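# Place cassette on gel imager glass, close drawer

## Task

Put the cassette called FINISHED onto the glass inside the gel imager IM's drawer, lying lengthwise and centred within the rectangle marked by the four corner marks. Then push IM's drawer completely shut while FINISHED stays in that spot on the glass. IM is loose on the table: at the end it must be no more than about a finger's width from its starting spot, still standing upright and barely rotated. Everything must stay in place without the robot holding it, and both grippers must release and withdraw at the end.

## Robot and tools

Robot: two FANUC CRX arms, left_arm and right_arm, each with a six-joint arm and a Robotiq 140 mm two-finger gripper. The arm you are not using may be parked somewhere out of the way. Never let the two arms collide or push hard on each other.

Frame: every position in results is in one shared scene frame. Its origin is on the table top midway between the arms, +z is up, +x points out across the table, and left_arm sits on the +y side (roughly y +0.305 m), right_arm on the -y side (roughly y -0.312 m). The names left and right do not correspond to sides of a camera image. Printed hand positions can be slightly wrong, more so at long reach. The gripper fingers point along the gripper's +z axis and close along its y axis. end_effector_position is the point between the pads when shut; closed fingertips extend about 33 mm past it, open ones about 9 mm, and closing pushes the tips roughly 24 mm further outward, so keep clearance above surfaces.

execute_actions: argument actions is a list holding zero or one item. An empty list just returns the current state with pictures. An item with rows (1 to 15 rows) and steps (8 to 15, default 15) is a motion; each control step lasts 1/30 s, one row per step, the final row reused if rows run out. An item with only steps (up to 300) is a wait measured from the previous result. Optional pictures: true adds camera images. A refused call does nothing.

Each row is one flat list of 18 numbers covering both arms, even if only one moves: first left_arm's 9, then right_arm's 9. Per arm: six joint targets in radians in the order waist, shoulder, elbow, forearm roll, wrist pitch, wrist roll; these are absolute joint angles, matching the Joint positions line, not offsets. Then gripper position, force_limit, speed, each a scale value from -1 to 1. Joint ranges (rad): waist ±3.491, shoulder ±3.140, elbow -1.187 to 4.328, forearm roll ±3.316, wrist pitch ±3.140, wrist roll ±3.927. A target beyond a range by over 0.010 rad and farther out than the current angle gets the call refused; targets past the real end are clipped and may produce a "joint sent to its limit" note.

Gripper numbers: position +1 is fully open (140 mm), about -0.8 is where the pads touch, -1 closes until blocked. force_limit about 14 N at -1, 60 N at 0, 107 N at +1. speed about 30 mm/s at -1, 140 at 0, 250 at +1. To keep a gripper unchanged, repeat its previous three values; a 0 is a real command. To grasp, send -1 and confirm object_status 2. Status codes: 0 moving, 1 blocked while opening, 2 blocked while closing (holding), 3 reached target or pads met. To squeeze harder while holding, raise force_limit and nudge position (e.g. -1 to -0.98). position_measured is in counts: 3 fully open, 230 pads together.

Motion limits: joints move at most 2.62 (waist, shoulder), 3.14 (elbow), 3.93 (wrist joints) rad/s and take 0.5 s to accelerate; an arm's joints are synchronised. Each step the target is kept within a lead of the measured angle (0.805 rad waist/shoulder, 0.966 elbow, 1.21 wrist joints), and is scaled back if it would move the gripper over 70 mm from where it is. Results are reported 8 steps before the action ends; those steps finish while you compose the next reply, and the sim keeps running while you think. Arms continue toward the last target until they settle or a step is HELD.

Result lines: a state line per arm with end_effector_position (m) and end_effector_quat_wxyz; Joint positions and Joint velocities per arm; gripper object_status and position_measured; Flange force (outside force on the gripper incl. held weight, noisy, "no reading" near singularities); HELD marks steps where your row was not fully sent; "joint command not followed" means a clearance check altered targets; MOTOR HOT warns of overheating.

Faults to avoid: a joint torque reaching its load limit (145 N m waist/shoulder/elbow, 36.4 N m wrist joints, held weight counts) or 150 N outside force on an arm stops that arm for 10 s and it goes limp against the contact; overheating engages the brakes until cooled. Occasionally a held part or loose object gets tugged or pushed by an outside disturbance. Do not drop, slam or shove things, and never push objects off the table; that ends the scene. The imager IM can slide, so press the drawer gently.



Each tool is called after "Call:" in YAML: its name, and indented under it one key for each argument.

## Session

Call:
execute_actions:
  actions: []

Scene clock: 0.00 s of 7600.00 s.
left_arm: end_effector_position=(+0.4593, -0.2784, +0.1639) position_measured=3 object_status=3 end_effector_quat_wxyz=(+0.526, +0.059, +0.818, -0.224) | right_arm: end_effector_position=(+0.9546, -0.6020, +0.1562) position_measured=3 object_status=3 end_effector_quat_wxyz=(+0.447, +0.703, +0.539, +0.121)
Joint positions: left_arm=[-1.237  0.301 -0.106 -1.517 -0.648  0.545] | right_arm=[-0.178  0.697  0.09   1.418 -0.424  1.813]
Joint velocities: left_arm=[-0.     0.001 -0.001 -0.    -0.    -0.   ] | right_arm=[ 0.     0.001  0.     0.    -0.    -0.   ]
Flange force (N, the push that the arm receives, along the gripper's own x y z axes): no reading

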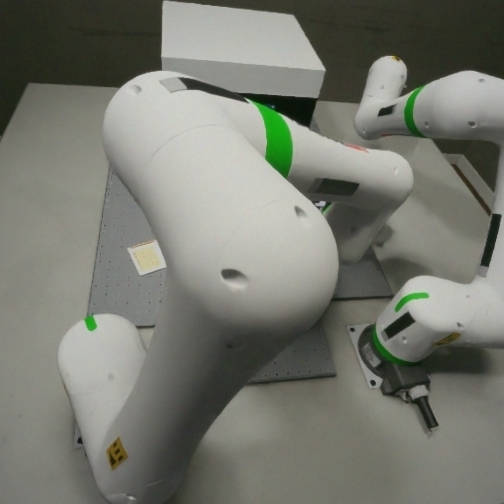

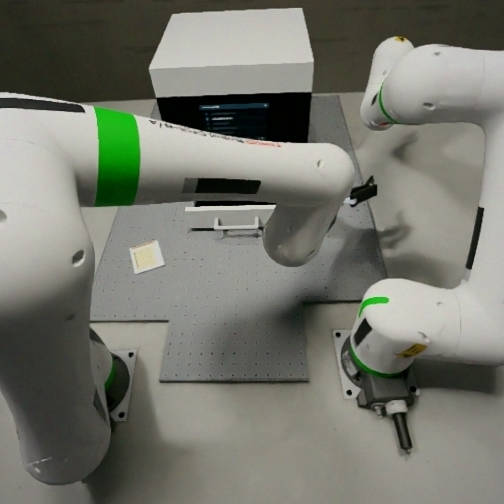

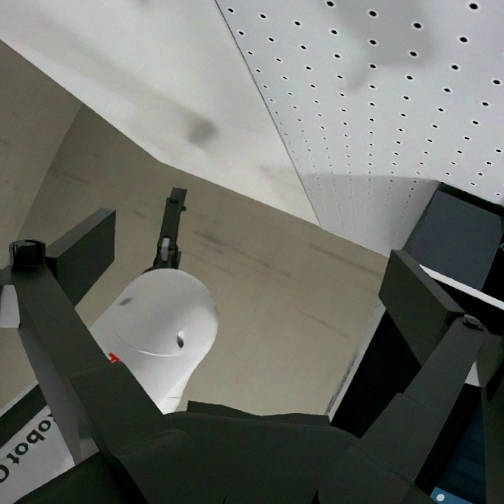

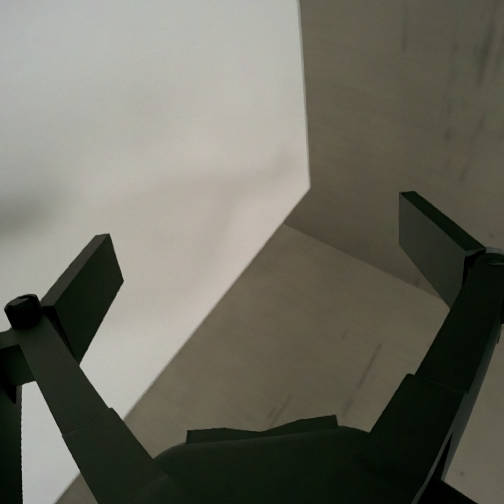

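Call:
zoom_image:
  camera: "cam_head_right"
  region: [90, 0, 400, 310]

Call:
zoom_image:
  camera: "cam_head_right"
  region: [110, 190, 290, 300]

Region (90, 0, 400, 310) of cam_head_right's 504x504 image, scaled by 1.626, with more detail than that image has.

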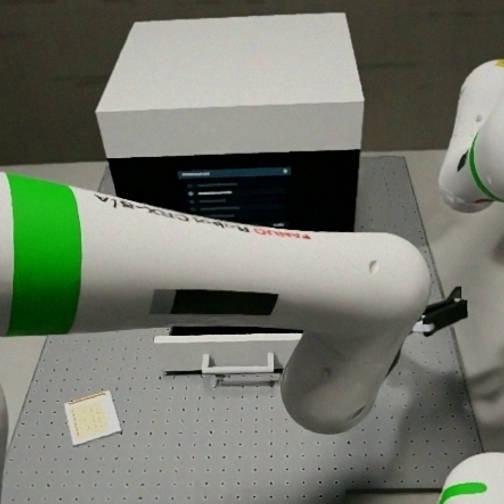

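Region (110, 190, 290, 300) of cam_head_right's 504x504 image, scaled by 2.800, with more detail than that image has.

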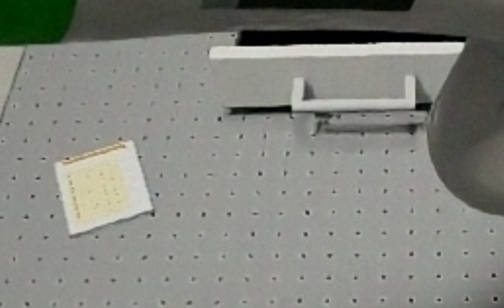

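Call:
execute_actions:
  actions:
    - {"rows": [[-1.237,0.301,-0.106,-1.517,-0.648,0.545,1,0,0,-0.6,0.2,0.0,0.0,-1.37,1.813,1,0,0]], "steps": 15}

Scene clock: 2.87 s of 7600.00 s.
left_arm: end_effector_position=(+0.4595, -0.2783, +0.1640) position_measured=3 object_status=3 end_effector_quat_wxyz=(+0.526, +0.059, +0.818, -0.224) | right_arm: end_effector_position=(+0.9063, -0.6719, +0.1795) position_measured=3 object_status=3 end_effector_quat_wxyz=(+0.447, +0.757, +0.465, +0.102)
Joint positions: left_arm=[-1.237  0.301 -0.106 -1.517 -0.648  0.545] | right_arm=[-0.219  0.649  0.081  1.3   -0.514  1.813]
Joint velocities: left_arm=[ 0.     0.001  0.001  0.001 -0.001 -0.   ] | right_arm=[-0.253 -0.3   -0.058 -0.789 -0.577 -0.   ]
Flange force (N, the push that the arm receives, along the gripper's own x y z axes): left_arm=[-0.8 -3.5 7.2] | right_arm=[6.3 9.3 4.4]
Steps of this call (steps 1 to 79: nothing new was sent; steps 80 to 86: the first 7 steps of this action). Readings (joint positions | what the end effector reports):
80: left_arm=[-1.237 0.301 -0.106 -1.517 -0.648 0.545] | right_arm=[-0.178 0.697 0.090 1.418 -0.424 1.813] | left_arm position_measured=3 object_status=3 | right_arm position_measured=3 object_status=3
81: left_arm=[-1.237 0.301 -0.106 -1.517 -0.648 0.545] | right_arm=[-0.179 0.695 0.090 1.414 -0.427 1.813] | left_arm position_measured=3 object_status=3 | right_arm position_measured=3 object_status=3
83: left_arm=[-1.237 0.301 -0.106 -1.517 -0.648 0.545] | right_arm=[-0.191 0.681 0.087 1.381 -0.453 1.813] | left_arm position_measured=3 object_status=3 | right_arm position_measured=3 object_status=3
86: the state above

Call:
execute_actions:
  actions:
    - {"rows": [[-1.237,-0.05,-0.15,-1.3,-0.75,0.545,1,0,0,-0.6,0.2,0.0,0.0,-1.37,1.813,1,0,0]], "steps": 15}

Call:
execute_actions:
  actions:
    - {"rows": [[-1.237,-0.05,-0.15,-1.3,-0.75,0.545,1,0,0,-0.6,0.2,0.0,0.0,-1.37,1.813,1,0,0]], "steps": 10}

Scene clock: 13.87 s of 7600.00 s.
left_arm: end_effector_position=(+0.4524, -0.2638, +0.2171) position_measured=3 object_status=3 end_effector_quat_wxyz=(+0.530, +0.012, +0.810, -0.250) | right_arm: end_effector_position=(+0.4001, -0.6884, +0.1449) position_measured=3 object_status=3 end_effector_quat_wxyz=(+0.000, +0.988, -0.156, +0.000)
Joint positions: left_arm=[-1.237  0.202 -0.118 -1.456 -0.677  0.545] | right_arm=[-0.6    0.2   -0.    -0.    -1.37   1.813]
Joint velocities: left_arm=[-0.001 -0.86  -0.099  0.515 -0.244  0.   ] | right_arm=[-0.     0.    -0.001 -0.     0.    -0.   ]
Flange force (N, the push that the arm receives, along the gripper's own x y z axes): left_arm=[2.5 -4.0 6.9] | right_arm=[4.4 0.0 -4.3]
Steps of this call (steps 1 to 8: the last 8 steps of your previous action; steps 9 to 60: the robot went on to your last target; steps 61 to 120: nothing new was sent; then 6.77 s passed at rest; steps 121 to 127: the first 7 steps of this action). Readings (joint positions | what the end effector reports):
121: left_arm=[-1.237 0.301 -0.106 -1.517 -0.648 0.545] | right_arm=[-0.600 0.200 -0.000 0.000 -1.370 1.813] | left_arm position_measured=3 object_status=3 | right_arm position_measured=3 object_status=3
122: left_arm=[-1.237 0.299 -0.106 -1.515 -0.649 0.545] | right_arm=[-0.600 0.200 -0.000 -0.000 -1.370 1.813] | left_arm position_measured=3 object_status=3 | right_arm position_measured=3 object_status=3
124: left_arm=[-1.237 0.276 -0.109 -1.501 -0.655 0.545] | right_arm=[-0.600 0.200 -0.000 -0.000 -1.370 1.813] | left_arm position_measured=3 object_status=3 | right_arm position_measured=3 object_status=3
127: the state above

Scene clock: 14.20 s of 7600.00 s.
left_arm: end_effector_position=(+0.4239, -0.2150, +0.3340) position_measured=3 object_status=3 end_effector_quat_wxyz=(+0.521, -0.097, +0.786, -0.318) | right_arm: end_effector_position=(+0.4001, -0.6884, +0.1449) position_measured=3 object_status=3 end_effector_quat_wxyz=(+0.000, +0.988, -0.156, +0.000)
Joint positions: left_arm=[-1.237 -0.045 -0.149 -1.303 -0.748  0.545] | right_arm=[-0.6    0.2   -0.    -0.    -1.37   1.813]
Joint velocities: left_arm=[-0.001 -0.219 -0.029  0.136 -0.064 -0.001] | right_arm=[-0.    -0.002 -0.001  0.     0.     0.   ]
Flange force (N, the push that the arm receives, along the gripper's own x y z axes): left_arm=[-20.6 -0.3 -18.4] | right_arm=[3.4 -0.5 -3.9]
Steps of this call (steps 1 to 8: the last 8 steps of your previous action; steps 9 to 10: the first 2 steps of this action). Readings (joint positions | what the end effector reports):
9: left_arm=[-1.237 -0.034 -0.148 -1.310 -0.745 0.545] | right_arm=[-0.600 0.200 -0.000 -0.000 -1.370 1.813] | left_arm position_measured=3 object_status=3 | right_arm position_measured=3 object_status=3
10: the state above

Call:
execute_actions:
  actions:
    - {"rows": [[-1.1,-0.3,-0.25,0.0,-1.62,0.545,1,0,0,-0.6,0.2,0.0,0.0,-1.37,1.813,1,0,0]], "steps": 15}

Call:
execute_actions:
  actions:
    - {"rows": [[-1.1,-0.3,-0.25,0.0,-1.62,0.545,1,0,0,-0.6,0.2,0.0,0.0,-1.37,1.813,1,0,0]], "steps": 15}

Call:
execute_actions:
  actions:
    - {"rows": [[1.0,-0.3,-0.25,0.0,-1.62,0.545,1,0,0,-0.6,0.2,0.0,0.0,-1.37,1.813,1,0,0]], "steps": 15}

Call:
execute_actions:
  actions:
    - {"steps": 45}
  pictures: true

Scene clock: 15.30 s of 7600.00 s.
left_arm: end_effector_position=(+0.4100, -0.1735, +0.3113) position_measured=3 object_status=3 end_effector_quat_wxyz=(+0.483, -0.183, +0.805, -0.292) | right_arm: end_effector_position=(+0.4001, -0.6884, +0.1449) position_measured=3 object_status=3 end_effector_quat_wxyz=(+0.000, +0.988, -0.156, +0.000)
Joint positions: left_arm=[-1.22  -0.081 -0.162 -1.148 -0.858  0.545] | right_arm=[-0.6    0.2   -0.     0.    -1.37   1.813]
Joint velocities: left_arm=[ 0.151 -0.278 -0.111  1.405 -0.956  0.001] | right_arm=[ 0.  0.  0. -0.  0.  0.]
Flange force (N, the push that the arm receives, along the gripper's own x y z axes): left_arm=[-1.0 -6.1 10.7] | right_arm=[5.9 0.3 -5.0]
Steps of this call (steps 1 to 8: the last 8 steps of your previous action; steps 9 to 15: the robot went on to your last target; steps 16 to 26: nothing new was sent; steps 27 to 33: the first 7 steps of this action). Readings (joint positions | what the end effector reports):
27: left_arm=[-1.237 -0.050 -0.150 -1.300 -0.750 0.545] | right_arm=[-0.600 0.200 -0.000 0.000 -1.370 1.813] | left_arm position_measured=3 object_status=3 | right_arm position_measured=3 object_status=3
28: left_arm=[-1.237 -0.051 -0.150 -1.295 -0.753 0.545] | right_arm=[-0.600 0.200 -0.000 0.000 -1.370 1.813] | left_arm position_measured=3 object_status=3 | right_arm position_measured=3 object_status=3
30: left_arm=[-1.233 -0.058 -0.153 -1.262 -0.777 0.545] | right_arm=[-0.600 0.200 -0.000 0.000 -1.370 1.813] | left_arm position_measured=3 object_status=3 | right_arm position_measured=3 object_status=3
33: the state above

Scene clock: 15.80 s of 7600.00 s.
left_arm: end_effector_position=(+0.2338, -0.0626, +0.2192) position_measured=3 object_status=3 end_effector_quat_wxyz=(+0.236, -0.444, +0.853, -0.137) | right_arm: end_effector_position=(+0.4001, -0.6884, +0.1449) position_measured=3 object_status=3 end_effector_quat_wxyz=(+0.000, +0.988, -0.156, +0.000)
Joint positions: left_arm=[-1.151 -0.207 -0.213 -0.489 -1.296  0.545] | right_arm=[-0.6    0.2   -0.     0.    -1.37   1.813]
Joint velocities: left_arm=[ 0.127 -0.232 -0.092  1.196 -0.797 -0.   ] | right_arm=[-0.    -0.001 -0.     0.     0.     0.   ]
Flange force (N, the push that the arm receives, along the gripper's own x y z axes): left_arm=[0.9 -4.6 -1.1] | right_arm=[3.1 -0.8 -3.2]
Steps of this call (steps 1 to 8: the last 8 steps of your previous action; steps 9 to 15: the first 7 steps of this action). Readings (joint positions | what the end effector reports):
9: left_arm=[-1.177 -0.159 -0.193 -0.740 -1.129 0.545] | right_arm=[-0.600 0.200 -0.000 0.000 -1.370 1.813] | left_arm position_measured=3 object_status=3 | right_arm position_measured=3 object_status=3
10: left_arm=[-1.173 -0.167 -0.197 -0.698 -1.157 0.545] | right_arm=[-0.600 0.200 -0.000 -0.000 -1.370 1.813] | left_arm position_measured=3 object_status=3 | right_arm position_measured=3 object_status=3
12: left_arm=[-1.164 -0.183 -0.203 -0.613 -1.213 0.545] | right_arm=[-0.600 0.200 -0.000 -0.000 -1.370 1.813] | left_arm position_measured=3 object_status=3 | right_arm position_measured=3 object_status=3
15: the state above

Scene clock: 16.30 s of 7600.00 s.
left_arm: end_effector_position=(+0.0937, -0.0256, +0.2344) position_measured=3 object_status=3 end_effector_quat_wxyz=(+0.023, -0.561, +0.827, -0.017) | right_arm: end_effector_position=(+0.4001, -0.6884, +0.1449) position_measured=3 object_status=3 end_effector_quat_wxyz=(+0.000, +0.988, -0.156, +0.000)
Joint positions: left_arm=[-0.991 -0.283 -0.243 -0.044 -1.575  0.545] | right_arm=[-0.6    0.2   -0.    -0.    -1.37   1.813]
Joint velocities: left_arm=[ 1.112 -0.016 -0.008  0.03  -0.028  0.   ] | right_arm=[-0.     0.001  0.    -0.     0.     0.   ]
Flange force (N, the push that the arm receives, along the gripper's own x y z axes): left_arm=[16.2 2.7 -2.3] | right_arm=[5.8 0.7 -4.4]
Steps of this call (steps 1 to 8: the last 8 steps of your previous action; steps 9 to 15: the first 7 steps of this action). Readings (joint positions | what the end effector reports):
9: left_arm=[-1.114 -0.275 -0.240 -0.134 -1.531 0.545] | right_arm=[-0.600 0.200 -0.000 -0.000 -1.370 1.813] | left_arm position_measured=3 object_status=3 | right_arm position_measured=3 object_status=3
10: left_arm=[-1.108 -0.280 -0.242 -0.099 -1.553 0.545] | right_arm=[-0.600 0.200 -0.000 -0.000 -1.370 1.813] | left_arm position_measured=3 object_status=3 | right_arm position_measured=3 object_status=3
12: left_arm=[-1.078 -0.282 -0.242 -0.056 -1.573 0.545] | right_arm=[-0.600 0.200 -0.000 -0.000 -1.370 1.813] | left_arm position_measured=3 object_status=3 | right_arm position_measured=3 object_status=3
15: the state above

Scene clock: 17.80 s of 7600.00 s.
left_arm: end_effector_position=(+0.2933, +0.4427, +0.2412) position_measured=3 object_status=3 end_effector_quat_wxyz=(-0.002, +0.995, -0.105, -0.000) | right_arm: end_effector_position=(+0.4001, -0.6884, +0.1449) position_measured=3 object_status=3 end_effector_quat_wxyz=(+0.000, +0.988, -0.156, +0.000)
Joint positions: left_arm=[ 0.75  -0.299 -0.25  -0.003 -1.617  0.545] | right_arm=[-0.6    0.2   -0.    -0.    -1.37   1.813]
Joint velocities: left_arm=[ 1.138 -0.005 -0.002  0.013 -0.013  0.   ] | right_arm=[-0.  0.  0.  0.  0. -0.]
Flange force (N, the push that the arm receives, along the gripper's own x y z axes): left_arm=[2.6 -7.3 -1.2] | right_arm=[4.0 -0.1 -3.5]
Kept back: nothing.
Steps of this call (steps 1 to 8: the last 8 steps of your previous action; steps 9 to 45: the robot went on to your last target). Readings (joint positions | what the end effector reports):
1: left_arm=[-0.952 -0.284 -0.243 -0.043 -1.576 0.545] | right_arm=[-0.600 0.200 -0.000 0.000 -1.370 1.813] | left_arm position_measured=3 object_status=3 | right_arm position_measured=3 object_status=3
2: left_arm=[-0.912 -0.284 -0.243 -0.042 -1.577 0.545] | right_arm=[-0.600 0.200 -0.000 -0.000 -1.370 1.813] | left_arm position_measured=3 object_status=3 | right_arm position_measured=3 object_status=3
4: left_arm=[-0.834 -0.286 -0.244 -0.038 -1.581 0.545] | right_arm=[-0.600 0.200 -0.000 0.000 -1.370 1.813] | left_arm position_measured=3 object_status=3 | right_arm position_measured=3 object_status=3
8: left_arm=[-0.677 -0.289 -0.245 -0.030 -1.589 0.545] | right_arm=[-0.600 0.200 -0.000 -0.000 -1.370 1.813] | left_arm position_measured=3 object_status=3 | right_arm position_measured=3 object_status=3
45: the state above

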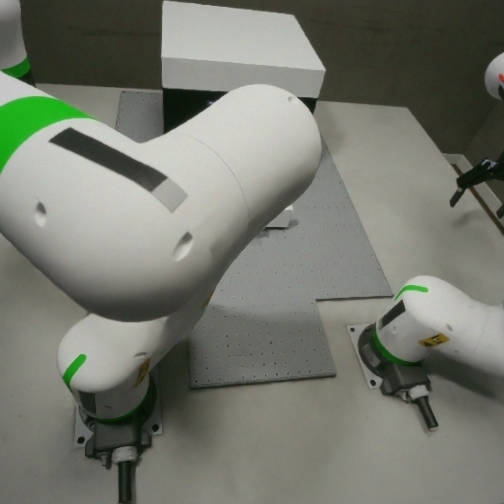

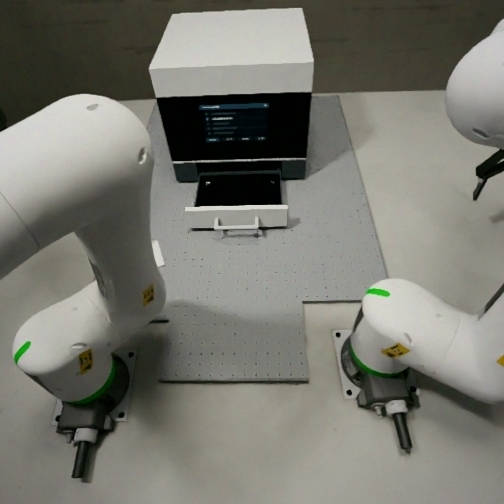

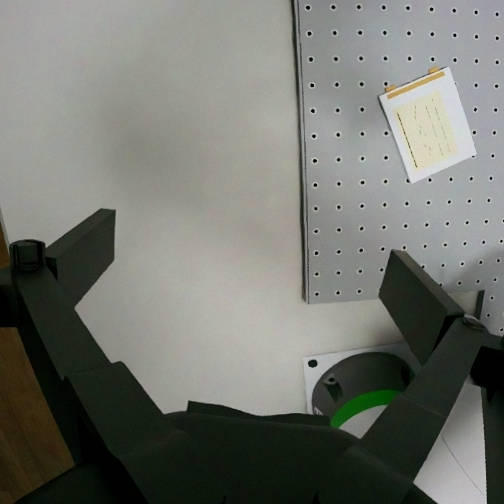

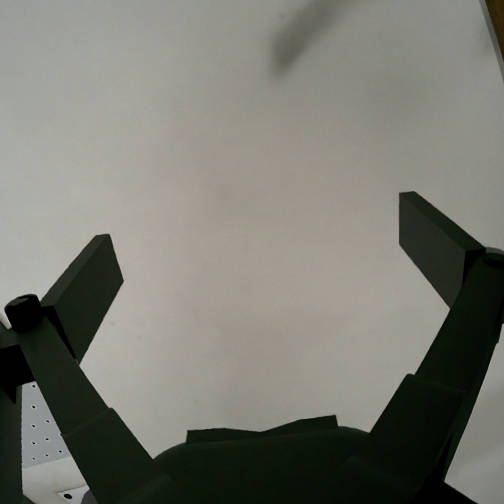

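Call:
zoom_image:
  camera: "cam_head_right"
  region: [150, 130, 330, 260]

Call:
zoom_image:
  camera: "cam_left_wrist"
  region: [290, 0, 504, 310]

Region (150, 130, 330, 260) of cam_head_right's 504x504 image, scaled by 2.800, with more detail than that image has.

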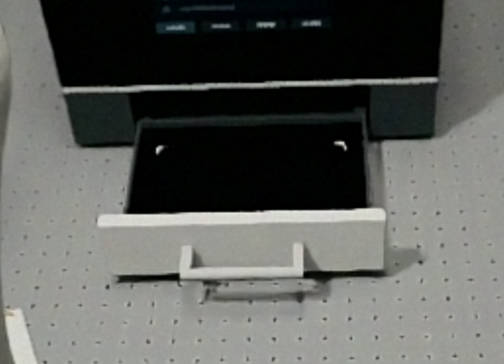

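Region (290, 0, 504, 310) of cam_left_wrist's 504x504 image, scaled by 1.626, with more detail than that image has; it fills the left 348 columns of this view, and the rest is white.

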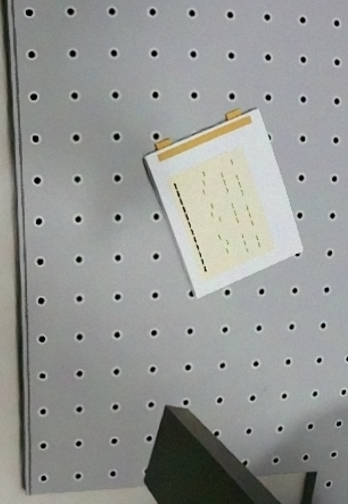

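Call:
execute_actions:
  actions:
    - {"rows": [[0.8,-0.214,-0.399,3.1416,1.386,0.803,1,0,0,0.3,-0.05,0.0,0.0,-1.62,1.1,1,0,0]], "steps": 15}

Call:
execute_actions:
  actions:
    - {"steps": 22}

Call:
execute_actions:
  actions:
    - {"rows": [[0.8,-0.214,-0.399,3.1416,1.386,0.803,1,0,0,0.905,0.056,0.107,0.0,-1.622,0.62,1,0,0]], "steps": 15}

Call:
execute_actions:
  actions:
    - {"steps": 45}
  pictures: true

Scene clock: 25.10 s of 7600.00 s.
left_arm: end_effector_position=(+0.3182, +0.5204, +0.2552) position_measured=3 object_status=3 end_effector_quat_wxyz=(-0.012, +0.996, +0.026, +0.089) | right_arm: end_effector_position=(+0.4271, -0.6462, +0.1602) position_measured=3 object_status=3 end_effector_quat_wxyz=(+0.000, +0.989, -0.150, +0.000)
Joint positions: left_arm=[ 0.978 -0.29  -0.267  0.139 -1.481  0.574] | right_arm=[-0.5    0.169 -0.    -0.    -1.401  1.726]
Joint velocities: left_arm=[-0.16   0.07  -0.118  1.029  1.033  0.205] | right_arm=[ 0.883 -0.254  0.    -0.    -0.25  -0.714]
Flange force (N, the push that the arm receives, along the gripper's own x y z axes): left_arm=[9.4 -5.3 -3.9] | right_arm=[8.7 2.1 -4.6]
Steps of this call (steps 1 to 30: the robot went on to your last target; steps 31 to 90: nothing new was sent; then 4.07 s passed at rest; steps 91 to 97: the first 7 steps of this action). Readings (joint positions | what the end effector reports):
91: left_arm=[1.000 -0.300 -0.250 -0.000 -1.620 0.545] | right_arm=[-0.600 0.200 -0.000 0.000 -1.370 1.813] | left_arm position_measured=3 object_status=3 | right_arm position_measured=3 object_status=3
92: left_arm=[1.000 -0.300 -0.250 0.004 -1.616 0.545] | right_arm=[-0.597 0.199 -0.000 -0.000 -1.371 1.811] | left_arm position_measured=3 object_status=3 | right_arm position_measured=3 object_status=3
94: left_arm=[0.994 -0.297 -0.255 0.037 -1.582 0.553] | right_arm=[-0.575 0.192 -0.000 -0.000 -1.378 1.791] | left_arm position_measured=3 object_status=3 | right_arm position_measured=3 object_status=3
97: the state above

Scene clock: 25.83 s of 7600.00 s.
left_arm: end_effector_position=(+0.5445, +0.6473, +0.4985) position_measured=3 object_status=3 end_effector_quat_wxyz=(-0.036, +0.810, +0.242, +0.533) | right_arm: end_effector_position=(+0.4838, -0.3500, +0.2444) position_measured=3 object_status=3 end_effector_quat_wxyz=(-0.000, +0.997, -0.078, +0.000)
Joint positions: left_arm=[ 0.888 -0.252 -0.333  0.943 -0.677  0.689] | right_arm=[ 0.168 -0.014 -0.    -0.    -1.584  1.203]
Joint velocities: left_arm=[-0.088  0.038 -0.065  1.114  1.118  0.111] | right_arm=[ 0.948 -0.259  0.001 -0.    -0.257 -0.734]
Flange force (N, the push that the arm receives, along the gripper's own x y z axes): left_arm=[7.8 1.5 4.1] | right_arm=[3.5 -5.6 -5.3]
Kept back: nothing.
Steps of this call (steps 1 to 8: the last 8 steps of your previous action; steps 9 to 22: the robot went on to your last target). Readings (joint positions | what the end effector reports):
1: left_arm=[0.972 -0.288 -0.271 0.174 -1.446 0.581] | right_arm=[-0.470 0.161 -0.000 -0.000 -1.409 1.702] | left_arm position_measured=3 object_status=3 | right_arm position_measured=3 object_status=3
2: left_arm=[0.967 -0.286 -0.275 0.209 -1.411 0.587] | right_arm=[-0.441 0.153 -0.000 -0.000 -1.417 1.680] | left_arm position_measured=3 object_status=3 | right_arm position_measured=3 object_status=3
4: left_arm=[0.957 -0.281 -0.282 0.280 -1.340 0.600] | right_arm=[-0.383 0.137 -0.000 -0.000 -1.433 1.634] | left_arm position_measured=3 object_status=3 | right_arm position_measured=3 object_status=3
8: left_arm=[0.939 -0.274 -0.296 0.423 -1.197 0.624] | right_arm=[-0.264 0.105 -0.000 -0.000 -1.465 1.541] | left_arm position_measured=3 object_status=3 | right_arm position_measured=3 object_status=3
22: the state above

Scene clock: 26.07 s of 7600.00 s.
left_arm: end_effector_position=(+0.5232, +0.7318, +0.5762) position_measured=3 object_status=3 end_effector_quat_wxyz=(-0.038, +0.696, +0.364, +0.618) | right_arm: end_effector_position=(+0.4809, -0.2533, +0.2549) position_measured=3 object_status=3 end_effector_quat_wxyz=(-0.002, +0.998, -0.055, +0.003)
Joint positions: left_arm=[ 0.87  -0.244 -0.347  1.21  -0.41   0.713] | right_arm=[ 0.387 -0.02   0.019 -0.    -1.602  1.03 ]
Joint velocities: left_arm=[-0.068  0.031 -0.052  1.119  1.124  0.088] | right_arm=[ 0.914  0.138  0.155 -0.    -0.027 -0.717]
Flange force (N, the push that the arm receives, along the gripper's own x y z axes): left_arm=[10.0 1.7 9.2] | right_arm=[-0.4 -3.8 -5.0]
Steps of this call (steps 1 to 7: the first 7 steps of this action). Readings (joint positions | what the end effector reports):
1: left_arm=[0.885 -0.251 -0.335 0.981 -0.639 0.693] | right_arm=[0.200 -0.023 -0.000 -0.000 -1.593 1.178] | left_arm position_measured=3 object_status=3 | right_arm position_measured=3 object_status=3
2: left_arm=[0.883 -0.249 -0.338 1.019 -0.601 0.697] | right_arm=[0.232 -0.030 0.000 -0.000 -1.600 1.153] | left_arm position_measured=3 object_status=3 | right_arm position_measured=3 object_status=3
4: left_arm=[0.877 -0.247 -0.342 1.095 -0.524 0.703] | right_arm=[0.294 -0.031 0.004 -0.000 -1.601 1.104] | left_arm position_measured=3 object_status=3 | right_arm position_measured=3 object_status=3
7: the state above

Scene clock: 27.57 s of 7600.00 s.
left_arm: end_effector_position=(+0.1023, +0.7896, +0.2236) position_measured=3 object_status=3 end_effector_quat_wxyz=(-0.013, +0.002, +0.979, +0.204) | right_arm: end_effector_position=(+0.4106, -0.0205, +0.2598) position_measured=3 object_status=3 end_effector_quat_wxyz=(+0.000, +1.000, -0.001, -0.000)
Joint positions: left_arm=[ 0.81  -0.218 -0.392  2.83   1.109  0.791] | right_arm=[ 0.905  0.056  0.107  0.    -1.622  0.62 ]
Joint velocities: left_arm=[-0.031  0.013 -0.023  0.995  0.887  0.04 ] | right_arm=[-0.    -0.001  0.    -0.    -0.     0.   ]
Flange force (N, the push that the arm receives, along the gripper's own x y z axes): left_arm=[0.2 19.0 4.3] | right_arm=[-0.6 -2.8 -4.6]
Kept back: nothing.
Steps of this call (steps 1 to 8: the last 8 steps of your previous action; steps 9 to 45: the robot went on to your last target). Readings (joint positions | what the end effector reports):
1: left_arm=[0.868 -0.243 -0.349 1.248 -0.372 0.716] | right_arm=[0.418 -0.015 0.024 -0.000 -1.604 1.006] | left_arm position_measured=3 object_status=3 | right_arm position_measured=3 object_status=3
2: left_arm=[0.865 -0.242 -0.350 1.286 -0.333 0.719] | right_arm=[0.449 -0.011 0.029 -0.000 -1.605 0.981] | left_arm position_measured=3 object_status=3 | right_arm position_measured=3 object_status=3
4: left_arm=[0.861 -0.240 -0.353 1.362 -0.258 0.724] | right_arm=[0.510 -0.002 0.040 -0.000 -1.607 0.933] | left_arm position_measured=3 object_status=3 | right_arm position_measured=3 object_status=3
8: left_arm=[0.854 -0.237 -0.359 1.513 -0.107 0.734] | right_arm=[0.632 0.016 0.060 -0.000 -1.612 0.836] | left_arm position_measured=3 object_status=3 | right_arm position_measured=3 object_status=3
45: the state above

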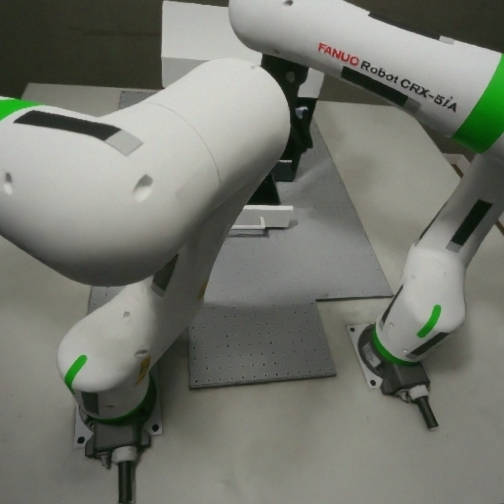

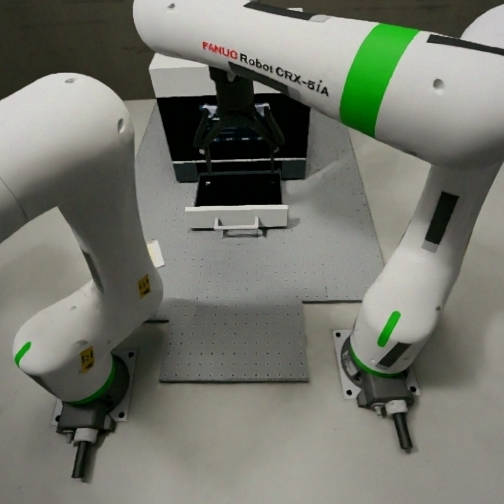

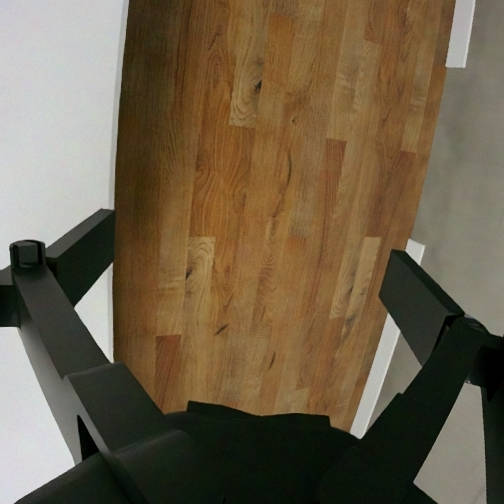

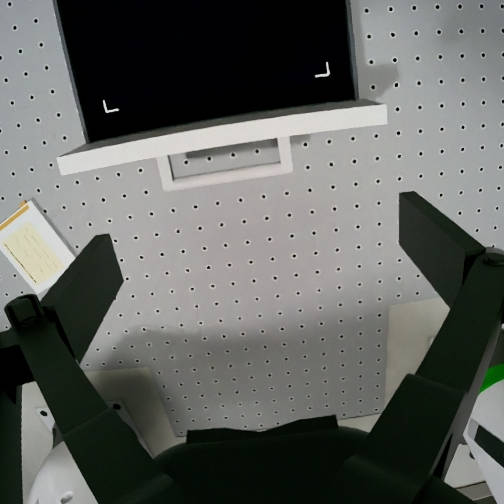

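Call:
zoom_image:
  camera: "cam_right_wrist"
  region: [0, 0, 252, 252]

Call:
zoom_image:
  camera: "cam_right_wrist"
  region: [252, 0, 504, 252]

Call:
zoom_image:
  camera: "cam_right_wrist"
  region: [80, 150, 420, 450]

Region (0, 0, 252, 252) of cam_right_wrist's 504x504 image, scaled by 2.000, with more detail than that image has.

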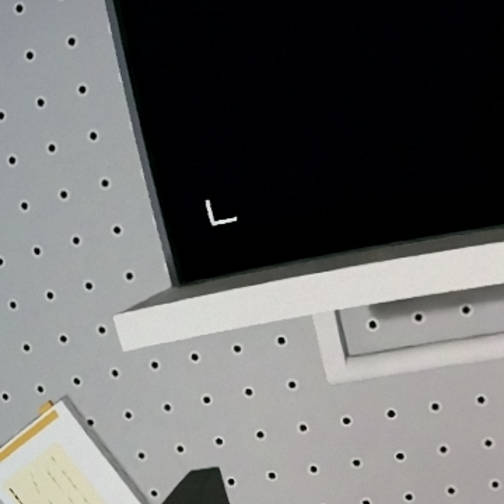

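Region (252, 0, 504, 252) of cam_right_wrist's 504x504 image, scaled by 2.000, with more detail than that image has.

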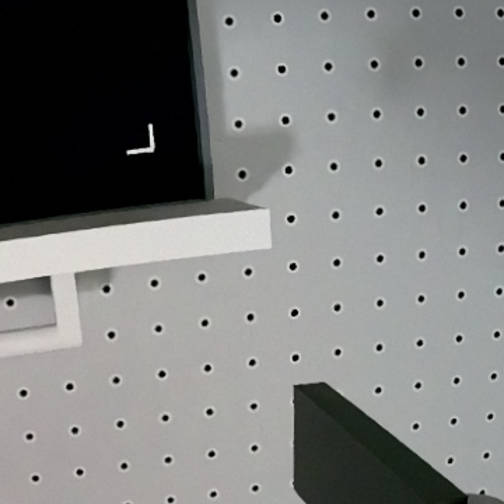

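Region (80, 150, 420, 450) of cam_right_wrist's 504x504 image, scaled by 1.482, with more detail than that image has; it fills the top 445 rows of this view, and the rest is white.

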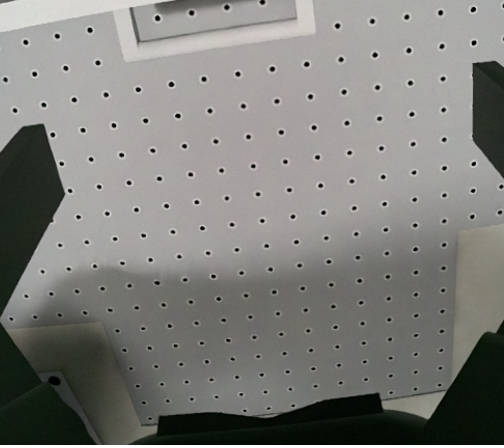

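Call:
zoom_image:
  camera: "cam_head_right"
  region: [260, 150, 400, 310]

Region (260, 150, 400, 310) of cam_head_right's 504x504 image, scaled by 3.150, with more detail than that image has; it fills the left 441 columns of this view, and the rest is white.

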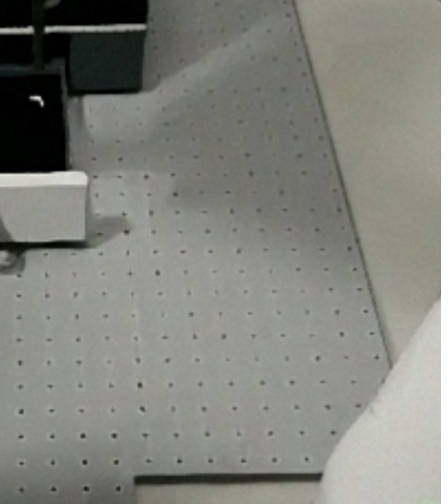

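Call:
execute_actions:
  actions:
    - {"rows": [[0.8,-0.214,-0.399,3.1416,1.386,0.803,1,0,0,0.818,0.244,0.416,0.0,-1.743,0.709,1,0,0]], "steps": 15}

Call:
execute_actions:
  actions:
    - {"steps": 14}
  pictures: true

Scene clock: 30.13 s of 7600.00 s.
left_arm: end_effector_position=(+0.1054, +0.6451, +0.1500) position_measured=3 object_status=3 end_effector_quat_wxyz=(-0.000, -0.049, +0.999, -0.000) | right_arm: end_effector_position=(+0.4381, -0.0104, +0.2774) position_measured=3 object_status=3 end_effector_quat_wxyz=(+0.000, +1.000, -0.001, -0.000)
Joint positions: left_arm=[ 0.8   -0.214 -0.399  3.142  1.386  0.803] | right_arm=[ 0.871  0.131  0.23   0.    -1.67   0.655]
Joint velocities: left_arm=[ 0.001  0.001 -0.     0.     0.     0.   ] | right_arm=[-0.343  0.74   1.212 -0.    -0.474  0.351]
Flange force (N, the push that the arm receives, along the gripper's own x y z axes): left_arm=[-1.8 10.0 -0.8] | right_arm=[-17.9 3.0 -0.4]
Steps of this call (steps 1 to 30: the robot went on to your last target; steps 31 to 70: nothing new was sent; steps 71 to 77: the first 7 steps of this action). Readings (joint positions | what the end effector reports):
71: left_arm=[0.800 -0.214 -0.399 3.142 1.386 0.803] | right_arm=[0.905 0.056 0.107 0.000 -1.622 0.620] | left_arm position_measured=3 object_status=3 | right_arm position_measured=3 object_status=3
72: left_arm=[0.800 -0.214 -0.399 3.142 1.386 0.803] | right_arm=[0.904 0.058 0.111 0.000 -1.622 0.620] | left_arm position_measured=3 object_status=3 | right_arm position_measured=3 object_status=3
74: left_arm=[0.800 -0.214 -0.399 3.142 1.386 0.803] | right_arm=[0.897 0.074 0.137 0.000 -1.633 0.628] | left_arm position_measured=3 object_status=3 | right_arm position_measured=3 object_status=3
77: the state above

Scene clock: 30.60 s of 7600.00 s.
left_arm: end_effector_position=(+0.1054, +0.6451, +0.1500) position_measured=3 object_status=3 end_effector_quat_wxyz=(-0.000, -0.049, +0.999, -0.000) | right_arm: end_effector_position=(+0.4803, -0.0003, +0.2999) position_measured=3 object_status=3 end_effector_quat_wxyz=(+0.000, +1.000, +0.000, -0.000)
Joint positions: left_arm=[ 0.8   -0.214 -0.399  3.142  1.386  0.803] | right_arm=[ 0.818  0.244  0.416  0.    -1.743  0.709]
Joint velocities: left_arm=[ 0.001 -0.001  0.     0.     0.    -0.001] | right_arm=[ 0.     0.002  0.    -0.    -0.    -0.   ]
Flange force (N, the push that the arm receives, along the gripper's own x y z axes): left_arm=[-1.8 10.7 -1.3] | right_arm=[2.5 -4.8 -6.0]
Kept back: nothing.
Steps of this call (steps 1 to 8: the last 8 steps of your previous action; steps 9 to 14: the robot went on to your last target). Readings (joint positions | what the end effector reports):
1: left_arm=[0.800 -0.214 -0.399 3.142 1.386 0.803] | right_arm=[0.858 0.157 0.273 0.000 -1.687 0.668] | left_arm position_measured=3 object_status=3 | right_arm position_measured=3 object_status=3
2: left_arm=[0.800 -0.214 -0.399 3.142 1.386 0.803] | right_arm=[0.847 0.182 0.313 0.000 -1.703 0.679] | left_arm position_measured=3 object_status=3 | right_arm position_measured=3 object_status=3
4: left_arm=[0.800 -0.214 -0.399 3.142 1.386 0.803] | right_arm=[0.830 0.219 0.375 0.000 -1.727 0.697] | left_arm position_measured=3 object_status=3 | right_arm position_measured=3 object_status=3
8: left_arm=[0.800 -0.214 -0.399 3.142 1.386 0.803] | right_arm=[0.818 0.244 0.416 0.000 -1.743 0.709] | left_arm position_measured=3 object_status=3 | right_arm position_measured=3 object_status=3
14: the state above

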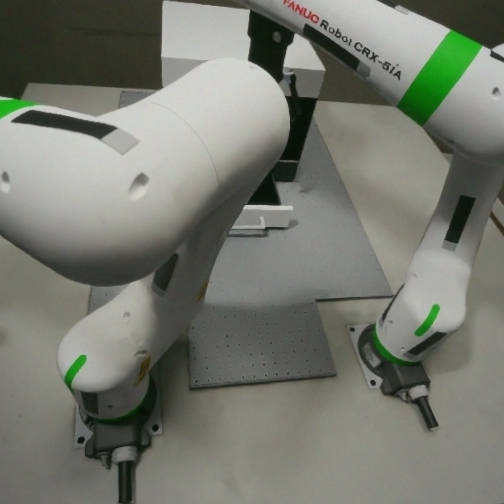

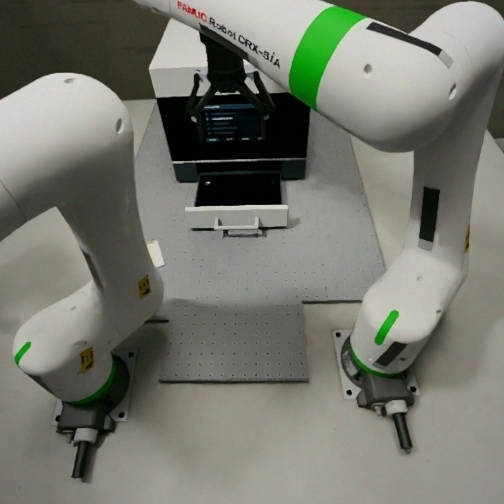

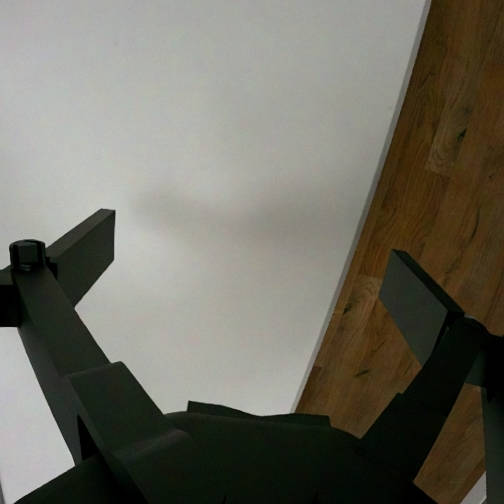

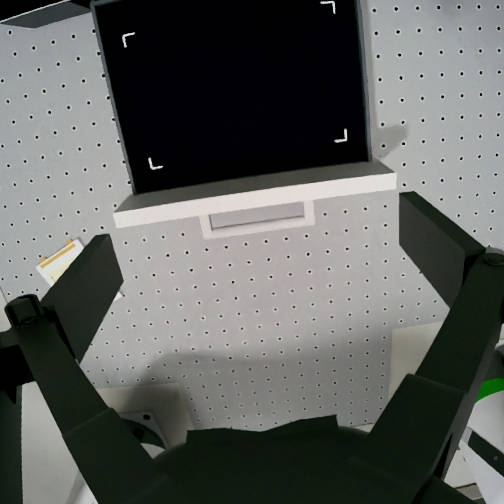

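Call:
zoom_image:
  camera: "cam_right_wrist"
  region: [0, 0, 252, 252]

Call:
zoom_image:
  camera: "cam_right_wrist"
  region: [252, 0, 504, 252]

Region (0, 0, 252, 252) of cam_right_wrist's 504x504 image, scaled by 2.000, with more detail than that image has.

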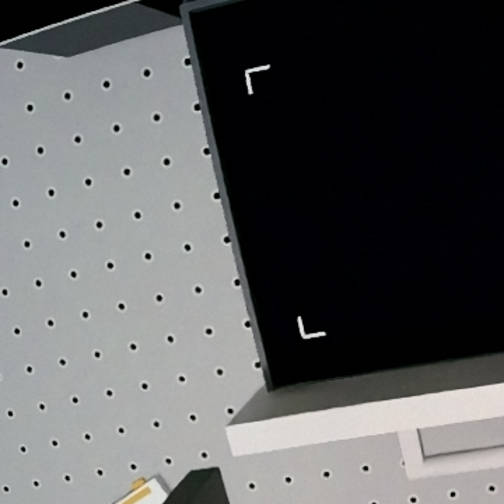

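Region (252, 0, 504, 252) of cam_right_wrist's 504x504 image, scaled by 2.000, with more detail than that image has.

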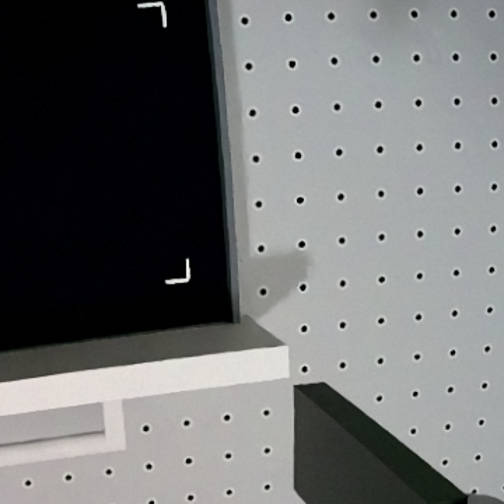

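Call:
zoom_image:
  camera: "cam_right_wrist"
  region: [150, 190, 420, 440]

Region (150, 190, 420, 440) of cam_right_wrist's 504x504 image, scaled by 1.867, with more detail than that image has; it fills the top 467 rows of this view, and the rest is white.

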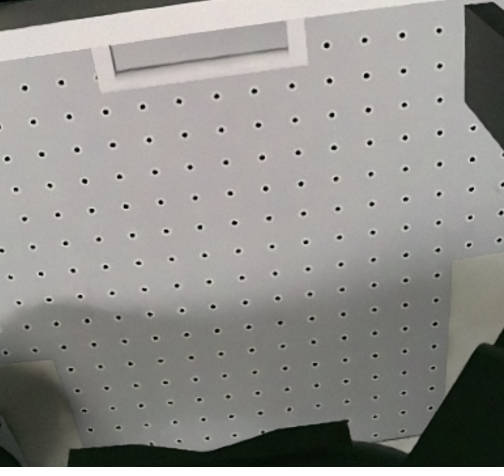

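Call:
execute_actions:
  actions:
    - {"rows": [[-0.539,-0.214,-0.399,3.1416,1.386,0.803,0.68,0,0,-0.4,-0.1,0.05,0.0,-1.72,0.709,1,0,0]], "steps": 15}

Call:
execute_actions:
  actions:
    - {"steps": 45}
  pictures: true

Scene clock: 33.73 s of 7600.00 s.
left_arm: end_effector_position=(+0.1394, +0.6313, +0.1500) position_measured=42 object_status=0 end_effector_quat_wxyz=(-0.000, +0.002, +1.000, -0.000) | right_arm: end_effector_position=(+0.4969, -0.0561, +0.3026) position_measured=3 object_status=3 end_effector_quat_wxyz=(+0.000, +0.999, -0.049, -0.000)
Joint positions: left_arm=[ 0.698 -0.214 -0.399  3.142  1.386  0.803] | right_arm=[ 0.72   0.203  0.373 -0.    -1.741  0.709]
Joint velocities: left_arm=[-1.011 -0.    -0.001 -0.    -0.001  0.   ] | right_arm=[-0.803 -0.321 -0.336  0.     0.021 -0.   ]
Flange force (N, the push that the arm receives, along the gripper's own x y z axes): left_arm=[8.0 24.1 -2.8] | right_arm=[8.0 -1.6 -7.1]
Steps of this call (steps 1 to 30: the robot went on to your last target; steps 31 to 87: nothing new was sent; steps 88 to 94: the first 7 steps of this action). Readings (joint positions | what the end effector reports):
88: left_arm=[0.800 -0.214 -0.399 3.142 1.386 0.803] | right_arm=[0.818 0.244 0.416 0.000 -1.743 0.709] | left_arm position_measured=3 object_status=0 | right_arm position_measured=3 object_status=3
89: left_arm=[0.797 -0.214 -0.399 3.142 1.386 0.803] | right_arm=[0.815 0.243 0.415 0.000 -1.743 0.709] | left_arm position_measured=6 object_status=0 | right_arm position_measured=3 object_status=3
91: left_arm=[0.775 -0.214 -0.399 3.142 1.386 0.803] | right_arm=[0.793 0.234 0.405 -0.000 -1.743 0.709] | left_arm position_measured=21 object_status=0 | right_arm position_measured=3 object_status=3
94: the state above

Scene clock: 35.23 s of 7600.00 s.
left_arm: end_effector_position=(+0.3450, +0.2683, +0.1500) position_measured=44 object_status=3 end_effector_quat_wxyz=(-0.000, +0.581, +0.814, -0.000) | right_arm: end_effector_position=(+0.3565, -0.5682, +0.3007) position_measured=3 object_status=3 end_effector_quat_wxyz=(-0.000, +0.820, -0.572, +0.000)
Joint positions: left_arm=[-0.539 -0.214 -0.399  3.142  1.386  0.803] | right_arm=[-0.4   -0.1    0.05  -0.    -1.72   0.709]
Joint velocities: left_arm=[-0.     0.001  0.    -0.    -0.001 -0.   ] | right_arm=[-0.002 -0.002 -0.    -0.    -0.    -0.001]
Flange force (N, the push that the arm receives, along the gripper's own x y z axes): left_arm=[-2.5 12.4 -1.6] | right_arm=[0.9 -1.8 -5.1]
Kept back: nothing.
Steps of this call (steps 1 to 8: the last 8 steps of your previous action; steps 9 to 45: the robot went on to your last target). Readings (joint positions | what the end effector reports):
1: left_arm=[0.662 -0.214 -0.399 3.142 1.386 0.803] | right_arm=[0.693 0.193 0.362 -0.000 -1.741 0.709] | left_arm position_measured=44 object_status=0 | right_arm position_measured=3 object_status=3
2: left_arm=[0.625 -0.214 -0.399 3.142 1.386 0.803] | right_arm=[0.666 0.183 0.351 -0.000 -1.740 0.709] | left_arm position_measured=44 object_status=0 | right_arm position_measured=3 object_status=3
4: left_arm=[0.552 -0.214 -0.399 3.142 1.386 0.803] | right_arm=[0.612 0.163 0.330 -0.000 -1.738 0.709] | left_arm position_measured=44 object_status=0 | right_arm position_measured=3 object_status=3
8: left_arm=[0.407 -0.214 -0.399 3.142 1.386 0.803] | right_arm=[0.501 0.127 0.292 -0.000 -1.736 0.709] | left_arm position_measured=44 object_status=3 | right_arm position_measured=3 object_status=3
45: the state above

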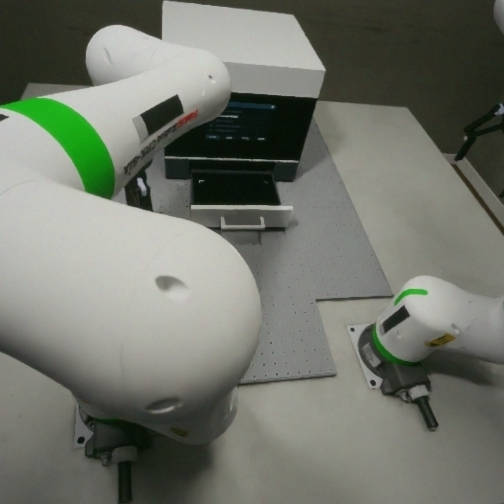

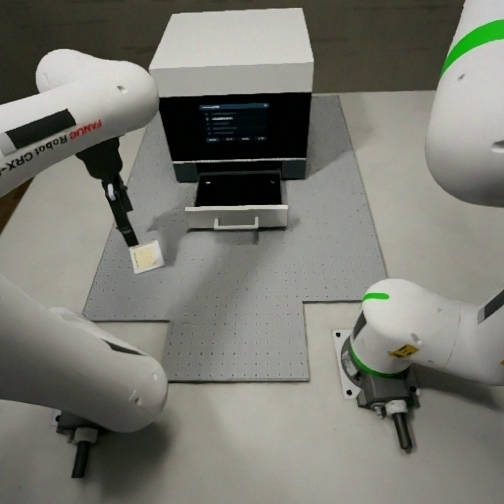

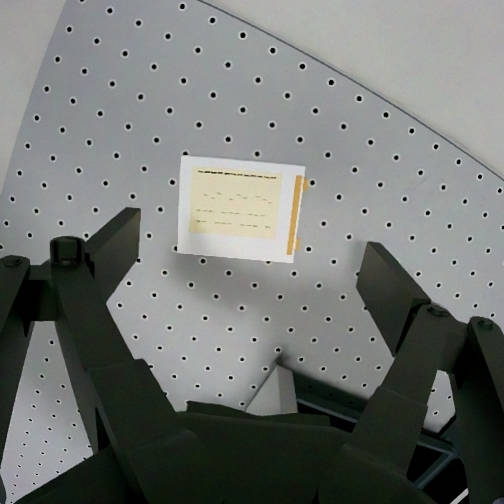

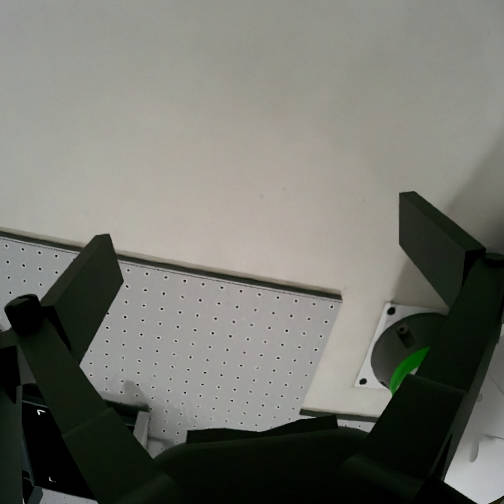

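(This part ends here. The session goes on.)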